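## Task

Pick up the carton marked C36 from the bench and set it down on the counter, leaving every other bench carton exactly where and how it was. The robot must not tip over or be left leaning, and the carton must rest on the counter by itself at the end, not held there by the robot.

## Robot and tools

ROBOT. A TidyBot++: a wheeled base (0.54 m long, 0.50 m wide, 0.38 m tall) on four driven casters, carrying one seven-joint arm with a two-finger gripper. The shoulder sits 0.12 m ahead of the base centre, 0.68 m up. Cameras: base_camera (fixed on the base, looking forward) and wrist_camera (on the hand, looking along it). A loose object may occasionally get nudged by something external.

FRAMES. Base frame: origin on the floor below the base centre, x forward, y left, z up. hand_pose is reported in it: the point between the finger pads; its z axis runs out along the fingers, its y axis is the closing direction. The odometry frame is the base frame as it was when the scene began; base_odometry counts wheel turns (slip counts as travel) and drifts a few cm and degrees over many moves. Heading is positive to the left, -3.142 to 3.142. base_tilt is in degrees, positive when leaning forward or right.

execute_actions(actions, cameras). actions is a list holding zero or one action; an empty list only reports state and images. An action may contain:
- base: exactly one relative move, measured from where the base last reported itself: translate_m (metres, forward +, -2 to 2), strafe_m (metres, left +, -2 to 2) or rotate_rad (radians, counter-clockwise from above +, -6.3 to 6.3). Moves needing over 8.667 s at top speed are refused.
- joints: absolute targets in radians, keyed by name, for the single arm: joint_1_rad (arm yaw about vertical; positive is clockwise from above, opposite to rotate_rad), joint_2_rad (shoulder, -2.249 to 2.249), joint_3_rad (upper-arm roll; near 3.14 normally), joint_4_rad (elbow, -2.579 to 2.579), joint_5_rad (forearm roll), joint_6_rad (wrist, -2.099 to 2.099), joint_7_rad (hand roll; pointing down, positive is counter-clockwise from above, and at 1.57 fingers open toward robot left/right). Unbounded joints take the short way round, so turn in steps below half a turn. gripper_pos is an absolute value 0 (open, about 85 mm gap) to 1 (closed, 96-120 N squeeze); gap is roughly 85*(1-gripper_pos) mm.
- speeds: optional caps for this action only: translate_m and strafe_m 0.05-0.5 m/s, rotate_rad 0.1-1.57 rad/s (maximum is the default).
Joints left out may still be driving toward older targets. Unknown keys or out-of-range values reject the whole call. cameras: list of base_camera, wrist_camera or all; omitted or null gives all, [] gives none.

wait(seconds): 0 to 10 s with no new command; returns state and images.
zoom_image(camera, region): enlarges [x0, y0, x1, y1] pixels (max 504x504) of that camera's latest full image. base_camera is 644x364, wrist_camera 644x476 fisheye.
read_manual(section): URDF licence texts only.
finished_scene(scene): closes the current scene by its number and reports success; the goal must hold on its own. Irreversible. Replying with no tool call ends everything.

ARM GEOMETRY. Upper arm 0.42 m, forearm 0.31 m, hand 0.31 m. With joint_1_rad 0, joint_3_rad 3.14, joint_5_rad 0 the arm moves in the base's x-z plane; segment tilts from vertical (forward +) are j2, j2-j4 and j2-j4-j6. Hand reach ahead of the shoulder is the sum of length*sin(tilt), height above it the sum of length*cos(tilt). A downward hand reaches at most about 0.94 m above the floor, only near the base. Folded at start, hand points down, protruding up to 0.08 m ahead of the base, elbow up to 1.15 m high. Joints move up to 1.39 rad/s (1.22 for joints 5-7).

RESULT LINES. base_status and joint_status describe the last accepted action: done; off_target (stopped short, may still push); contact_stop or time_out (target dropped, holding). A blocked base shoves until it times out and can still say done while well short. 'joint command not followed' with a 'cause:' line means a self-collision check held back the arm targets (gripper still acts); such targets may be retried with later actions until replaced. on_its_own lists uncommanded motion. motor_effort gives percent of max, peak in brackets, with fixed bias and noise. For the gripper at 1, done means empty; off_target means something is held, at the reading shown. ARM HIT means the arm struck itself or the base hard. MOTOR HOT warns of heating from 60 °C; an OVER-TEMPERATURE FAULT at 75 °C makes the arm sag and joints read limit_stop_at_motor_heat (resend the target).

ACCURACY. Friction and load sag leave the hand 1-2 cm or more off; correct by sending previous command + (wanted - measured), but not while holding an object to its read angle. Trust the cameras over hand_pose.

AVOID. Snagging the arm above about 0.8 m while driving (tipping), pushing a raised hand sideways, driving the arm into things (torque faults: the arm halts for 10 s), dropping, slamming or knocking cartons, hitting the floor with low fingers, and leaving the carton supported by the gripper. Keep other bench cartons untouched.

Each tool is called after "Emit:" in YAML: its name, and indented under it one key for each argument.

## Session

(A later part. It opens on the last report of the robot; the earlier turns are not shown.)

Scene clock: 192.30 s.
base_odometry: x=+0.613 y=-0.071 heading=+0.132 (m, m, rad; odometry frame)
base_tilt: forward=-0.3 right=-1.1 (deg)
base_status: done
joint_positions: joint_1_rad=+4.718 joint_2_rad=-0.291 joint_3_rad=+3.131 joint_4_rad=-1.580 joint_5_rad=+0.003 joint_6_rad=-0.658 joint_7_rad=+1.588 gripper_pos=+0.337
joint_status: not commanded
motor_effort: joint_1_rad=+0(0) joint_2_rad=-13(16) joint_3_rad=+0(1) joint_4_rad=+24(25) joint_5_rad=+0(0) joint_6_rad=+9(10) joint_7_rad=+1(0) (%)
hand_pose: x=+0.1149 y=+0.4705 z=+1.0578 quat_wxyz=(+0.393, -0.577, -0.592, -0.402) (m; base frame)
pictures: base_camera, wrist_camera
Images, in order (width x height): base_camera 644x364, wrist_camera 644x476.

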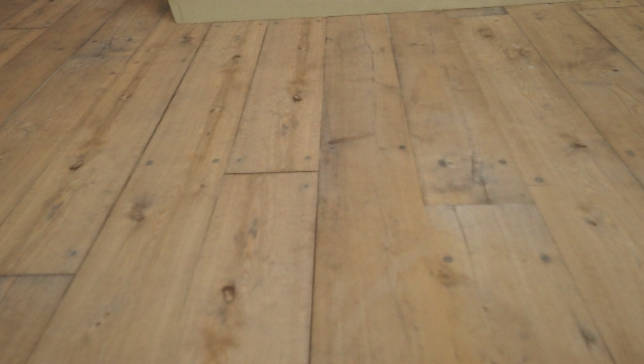

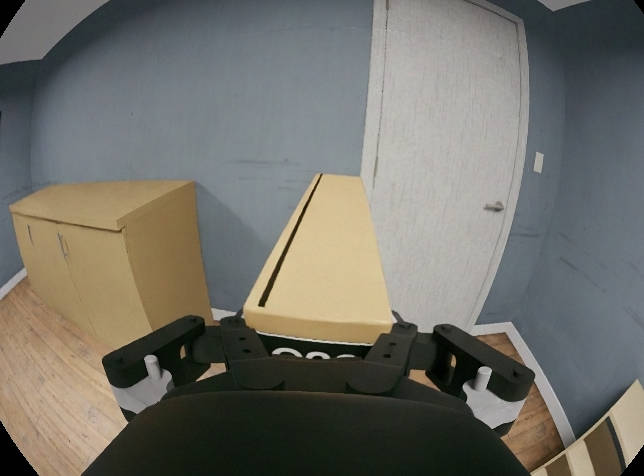

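Emit:
execute_actions:
  actions:
    - {"base":{"strafe_m":0.25}}
  cameras: []

Emit:
execute_actions:
  actions:
    - {"base":{"translate_m":-1.1}}

Scene clock: 203.73 s.
base_odometry: x=+0.580 y=+0.177 heading=+0.131 (m, m, rad; odometry frame)
base_tilt: forward=-0.3 right=-1.1 (deg)
base_status: done
joint_positions: joint_1_rad=+4.718 joint_2_rad=-0.290 joint_3_rad=+3.131 joint_4_rad=-1.581 joint_5_rad=+0.003 joint_6_rad=-0.659 joint_7_rad=+1.588 gripper_pos=+0.337
joint_status: not commanded
motor_effort: joint_1_rad=+1(0) joint_2_rad=-13(17) joint_3_rad=+1(1) joint_4_rad=+24(25) joint_5_rad=+0(0) joint_6_rad=+9(9) joint_7_rad=+1(0) (%)
hand_pose: x=+0.1149 y=+0.4708 z=+1.0567 quat_wxyz=(+0.392, -0.578, -0.592, -0.401) (m; base frame)
pictures: none
No camera images: the call's "cameras" was empty. Leave "cameras" out to get every camera's image.

Scene clock: 207.30 s.
base_odometry: x=-0.511 y=+0.033 heading=+0.131 (m, m, rad; odometry frame)
base_tilt: forward=-0.3 right=-1.1 (deg)
base_status: done
joint_positions: joint_1_rad=+4.718 joint_2_rad=-0.290 joint_3_rad=+3.131 joint_4_rad=-1.581 joint_5_rad=+0.003 joint_6_rad=-0.659 joint_7_rad=+1.588 gripper_pos=+0.337
joint_status: not commanded
motor_effort: joint_1_rad=+0(1) joint_2_rad=-12(13) joint_3_rad=+0(3) joint_4_rad=+24(24) joint_5_rad=+0(1) joint_6_rad=+9(9) joint_7_rad=+0(1) (%)
hand_pose: x=+0.1150 y=+0.4708 z=+1.0566 quat_wxyz=(+0.392, -0.578, -0.592, -0.401) (m; base frame)
pictures: base_camera, wrist_camera
Images, in order (width x height): base_camera 644x364, wrist_camera 644x476.

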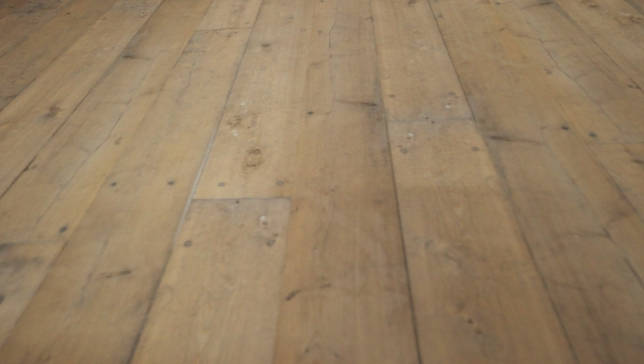

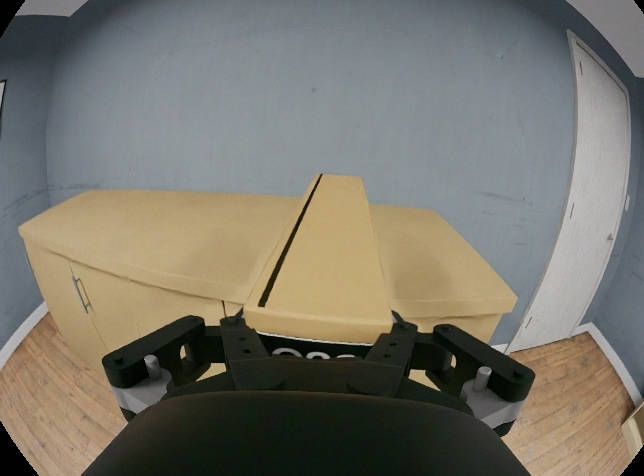

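Emit:
execute_actions:
  actions:
    - {"base":{"strafe_m":0.08},"joints":{"joint_2_rad":0.12,"joint_4_rad":-1.43,"joint_6_rad":-0.43}}

Scene clock: 221.37 s.
base_odometry: x=-0.521 y=+0.112 heading=+0.131 (m, m, rad; odometry frame)
base_tilt: forward=-0.3 right=-1.1 (deg)
base_status: done
joint_positions: joint_1_rad=+4.718 joint_2_rad=+0.116 joint_3_rad=+3.131 joint_4_rad=-1.460 joint_5_rad=+0.003 joint_6_rad=-0.463 joint_7_rad=+1.588 gripper_pos=+0.337
joint_status: all done
motor_effort: joint_1_rad=+0(1) joint_2_rad=-28(31) joint_3_rad=+0(1) joint_4_rad=+25(25) joint_5_rad=+0(0) joint_6_rad=+9(10) joint_7_rad=+0(0) (%)
hand_pose: x=+0.1154 y=+0.6405 z=+0.9576 quat_wxyz=(+0.367, -0.595, -0.609, -0.373) (m; base frame)
pictures: base_camera, wrist_camera
Images, in order (width x height): base_camera 644x364, wrist_camera 644x476.

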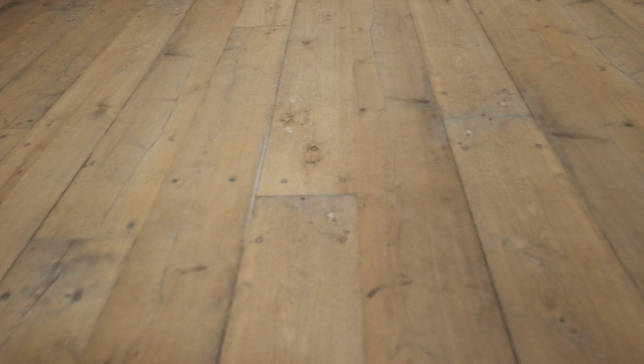

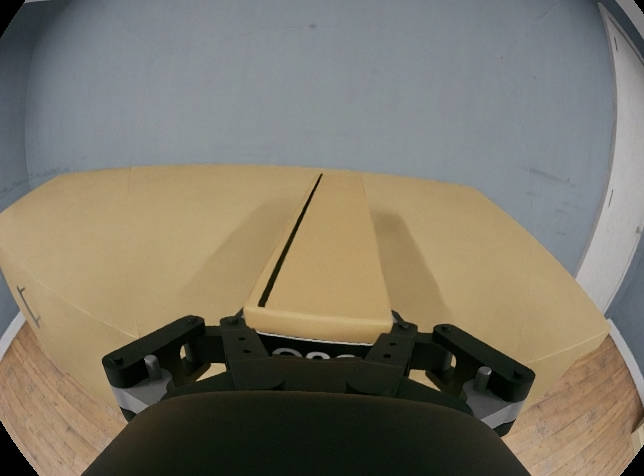

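Emit:
execute_actions:
  actions:
    - {"base":{"strafe_m":0.08},"joints":{"joint_6_rad":-0.38}}
  cameras: ["wrist_camera"]

Emit:
execute_actions:
  actions:
    - {"joints":{"joint_2_rad":0.21,"joint_6_rad":-0.31}}
  cameras: ["wrist_camera"]

Scene clock: 228.53 s.
base_odometry: x=-0.532 y=+0.192 heading=+0.132 (m, m, rad; odometry frame)
base_tilt: forward=-0.3 right=-1.1 (deg)
base_status: done
joint_positions: joint_1_rad=+4.718 joint_2_rad=+0.122 joint_3_rad=+3.131 joint_4_rad=-1.456 joint_5_rad=+0.003 joint_6_rad=-0.409 joint_7_rad=+1.588 gripper_pos=+0.337
joint_status: all done
motor_effort: joint_1_rad=-1(0) joint_2_rad=-31(34) joint_3_rad=+0(1) joint_4_rad=+25(26) joint_5_rad=+0(0) joint_6_rad=+9(11) joint_7_rad=+1(0) (%)
hand_pose: x=+0.1154 y=+0.6502 z=+0.9712 quat_wxyz=(+0.383, -0.586, -0.599, -0.389) (m; base frame)
pictures: wrist_camera
Images, in order (width x height): wrist_camera 644x476.

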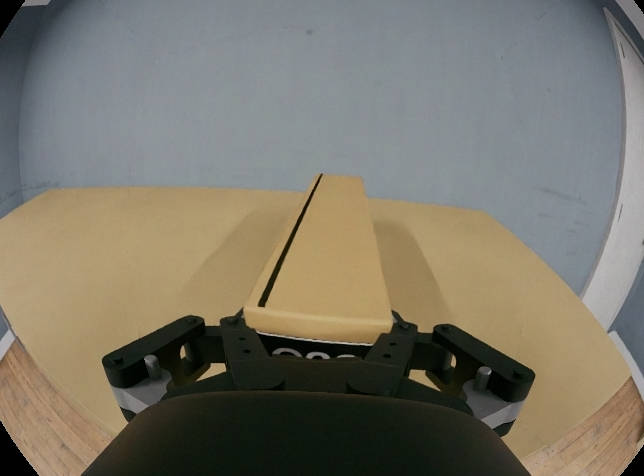

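Scene clock: 229.53 s.
base_odometry: x=-0.532 y=+0.192 heading=+0.132 (m, m, rad; odometry frame)
base_tilt: forward=-0.3 right=-1.1 (deg)
base_status: not commanded
joint_positions: joint_1_rad=+4.718 joint_2_rad=+0.202 joint_3_rad=+3.131 joint_4_rad=-1.455 joint_5_rad=+0.003 joint_6_rad=-0.342 joint_7_rad=+1.588 gripper_pos=+0.337
joint_status: all done
motor_effort: joint_1_rad=+0(0) joint_2_rad=-33(35) joint_3_rad=+0(0) joint_4_rad=+24(26) joint_5_rad=+0(0) joint_6_rad=+9(10) joint_7_rad=+1(0) (%)
hand_pose: x=+0.1154 y=+0.6806 z=+0.9380 quat_wxyz=(+0.380, -0.588, -0.601, -0.385) (m; base frame)
pictures: wrist_camera
Images, in order (width x height): wrist_camera 644x476.

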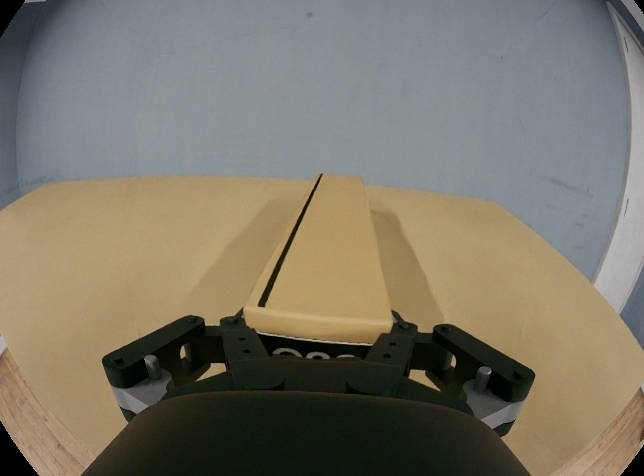

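Emit:
execute_actions:
  actions:
    - {"joints":{"joint_2_rad":0.245,"joint_6_rad":-0.27}}
  cameras: ["wrist_camera"]

Scene clock: 233.37 s.
base_odometry: x=-0.532 y=+0.192 heading=+0.132 (m, m, rad; odometry frame)
base_tilt: forward=-0.4 right=-1.1 (deg)
base_status: not commanded
joint_positions: joint_1_rad=+4.718 joint_2_rad=+0.228 joint_3_rad=+3.131 joint_4_rad=-1.455 joint_5_rad=+0.003 joint_6_rad=-0.301 joint_7_rad=+1.588 gripper_pos=+0.337
joint_status: all done
motor_effort: joint_1_rad=+0(0) joint_2_rad=-33(35) joint_3_rad=+0(0) joint_4_rad=+25(25) joint_5_rad=+0(0) joint_6_rad=+9(9) joint_7_rad=+0(0) (%)
hand_pose: x=+0.1154 y=+0.6925 z=+0.9315 quat_wxyz=(+0.384, -0.585, -0.599, -0.389) (m; base frame)
pictures: wrist_camera
Images, in order (width x height): wrist_camera 644x476.

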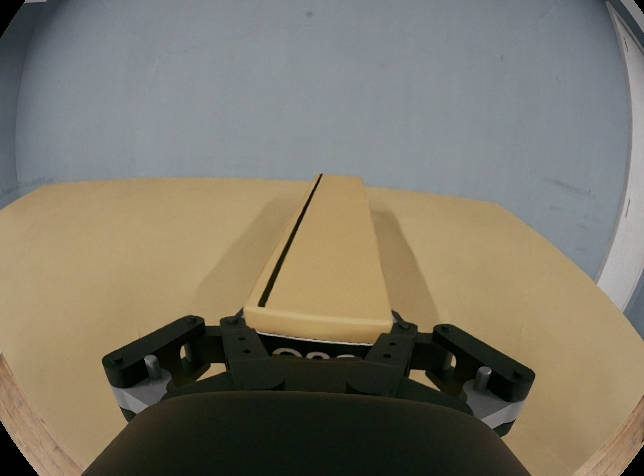

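Emit:
execute_actions:
  actions:
    - {"joints":{"joint_2_rad":0.275}}
  cameras: ["wrist_camera"]

Scene clock: 236.17 s.
base_odometry: x=-0.532 y=+0.192 heading=+0.132 (m, m, rad; odometry frame)
base_tilt: forward=-0.3 right=-1.1 (deg)
base_status: not commanded
joint_positions: joint_1_rad=+4.718 joint_2_rad=+0.247 joint_3_rad=+3.131 joint_4_rad=-1.452 joint_5_rad=+0.003 joint_6_rad=-0.292 joint_7_rad=+1.588 gripper_pos=+0.337
joint_status: all done
motor_effort: joint_1_rad=+1(0) joint_2_rad=-32(34) joint_3_rad=+0(0) joint_4_rad=+23(25) joint_5_rad=+0(0) joint_6_rad=+8(9) joint_7_rad=+1(0) (%)
hand_pose: x=+0.1155 y=+0.6988 z=+0.9230 quat_wxyz=(+0.382, -0.586, -0.600, -0.387) (m; base frame)
pictures: wrist_camera
Images, in order (width x height): wrist_camera 644x476.

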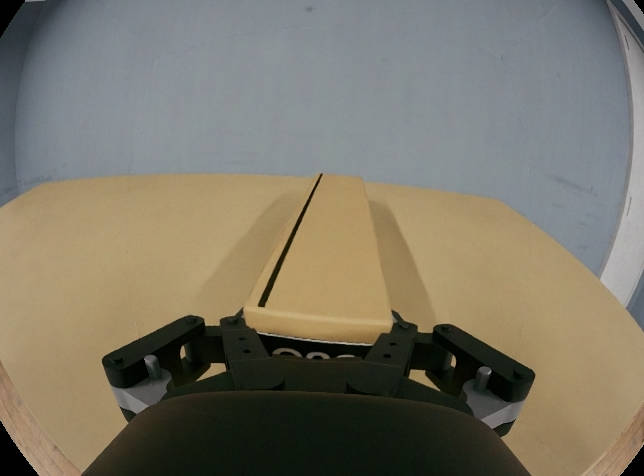

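Emit:
execute_actions:
  actions:
    - {"joints":{"gripper_pos":0.0}}
  cameras: ["wrist_camera"]

Emit:
execute_actions:
  actions:
    - {"base":{"strafe_m":-0.12}}
  cameras: ["wrist_camera"]

Scene clock: 240.27 s.
base_odometry: x=-0.532 y=+0.192 heading=+0.132 (m, m, rad; odometry frame)
base_tilt: forward=-0.3 right=-1.1 (deg)
base_status: not commanded
joint_positions: joint_1_rad=+4.718 joint_2_rad=+0.248 joint_3_rad=+3.131 joint_4_rad=-1.451 joint_5_rad=+0.003 joint_6_rad=-0.292 joint_7_rad=+1.588 gripper_pos=+0.000
joint_status: all done
motor_effort: joint_1_rad=+0(0) joint_2_rad=-33(33) joint_3_rad=+0(0) joint_4_rad=+24(24) joint_5_rad=+0(0) joint_6_rad=+8(9) joint_7_rad=+1(0) (%)
hand_pose: x=+0.1155 y=+0.6992 z=+0.9220 quat_wxyz=(+0.382, -0.587, -0.600, -0.387) (m; base frame)
pictures: wrist_camera
Images, in order (width x height): wrist_camera 644x476.

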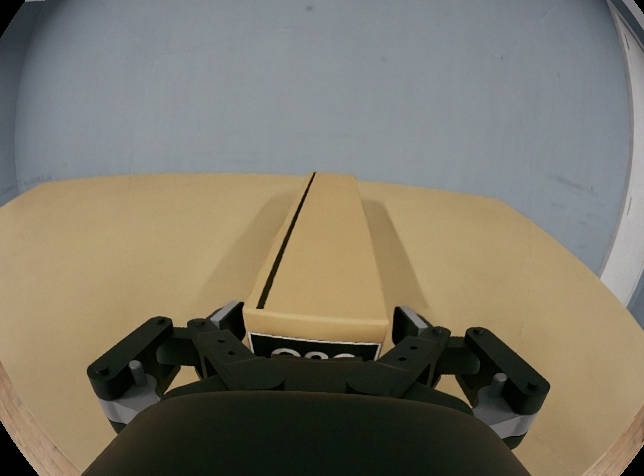

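Scene clock: 241.57 s.
base_odometry: x=-0.516 y=+0.073 heading=+0.132 (m, m, rad; odometry frame)
base_tilt: forward=-0.3 right=-1.1 (deg)
base_status: done
joint_positions: joint_1_rad=+4.718 joint_2_rad=+0.261 joint_3_rad=+3.131 joint_4_rad=-1.451 joint_5_rad=+0.003 joint_6_rad=-0.292 joint_7_rad=+1.588 gripper_pos=+0.000
joint_status: not commanded
motor_effort: joint_1_rad=-1(1) joint_2_rad=-34(37) joint_3_rad=+0(1) joint_4_rad=+24(25) joint_5_rad=+0(0) joint_6_rad=+8(9) joint_7_rad=+0(0) (%)
hand_pose: x=+0.1155 y=+0.7022 z=+0.9136 quat_wxyz=(+0.379, -0.589, -0.602, -0.383) (m; base frame)
pictures: wrist_camera
Images, in order (width x height): wrist_camera 644x476.

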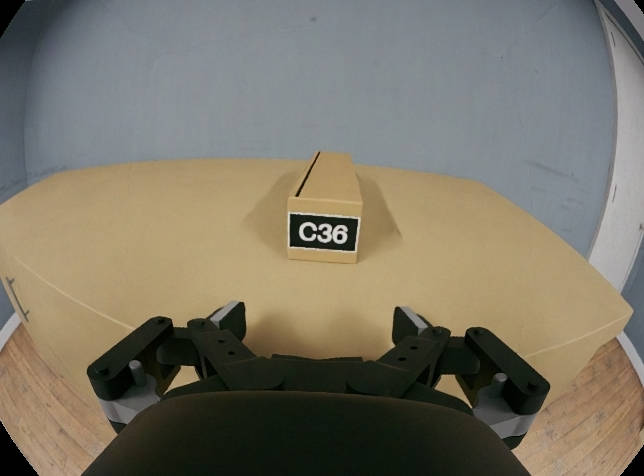

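Placed fully on the counter. Lift the hand clear.

Emit:
execute_actions:
  actions:
    - {"joints":{"joint_2_rad":-0.1}}
  cameras: ["wrist_camera"]

Emit:
finished_scene:
  scene: 1

Scene clock: 246.60 s.
base_odometry: x=-0.516 y=+0.073 heading=+0.132 (m, m, rad; odometry frame)
base_tilt: forward=-0.3 right=-1.0 (deg)
base_status: not commanded
joint_positions: joint_1_rad=+4.718 joint_2_rad=-0.104 joint_3_rad=+3.131 joint_4_rad=-1.444 joint_5_rad=+0.003 joint_6_rad=-0.292 joint_7_rad=+1.588 gripper_pos=+0.000
joint_status: all done
motor_effort: joint_1_rad=-1(1) joint_2_rad=-19(37) joint_3_rad=+0(0) joint_4_rad=+24(26) joint_5_rad=+0(0) joint_6_rad=+9(9) joint_7_rad=+0(0) (%)
hand_pose: x=+0.1147 y=+0.5730 z=+1.1530 quat_wxyz=(+0.480, -0.509, -0.521, -0.489) (m; base frame)
pictures: wrist_camera
Images, in order (width x height): wrist_camera 644x476.

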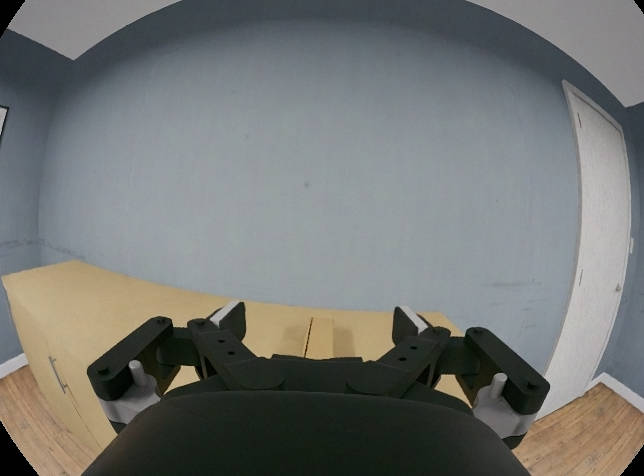

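The scene is finished: the task was done.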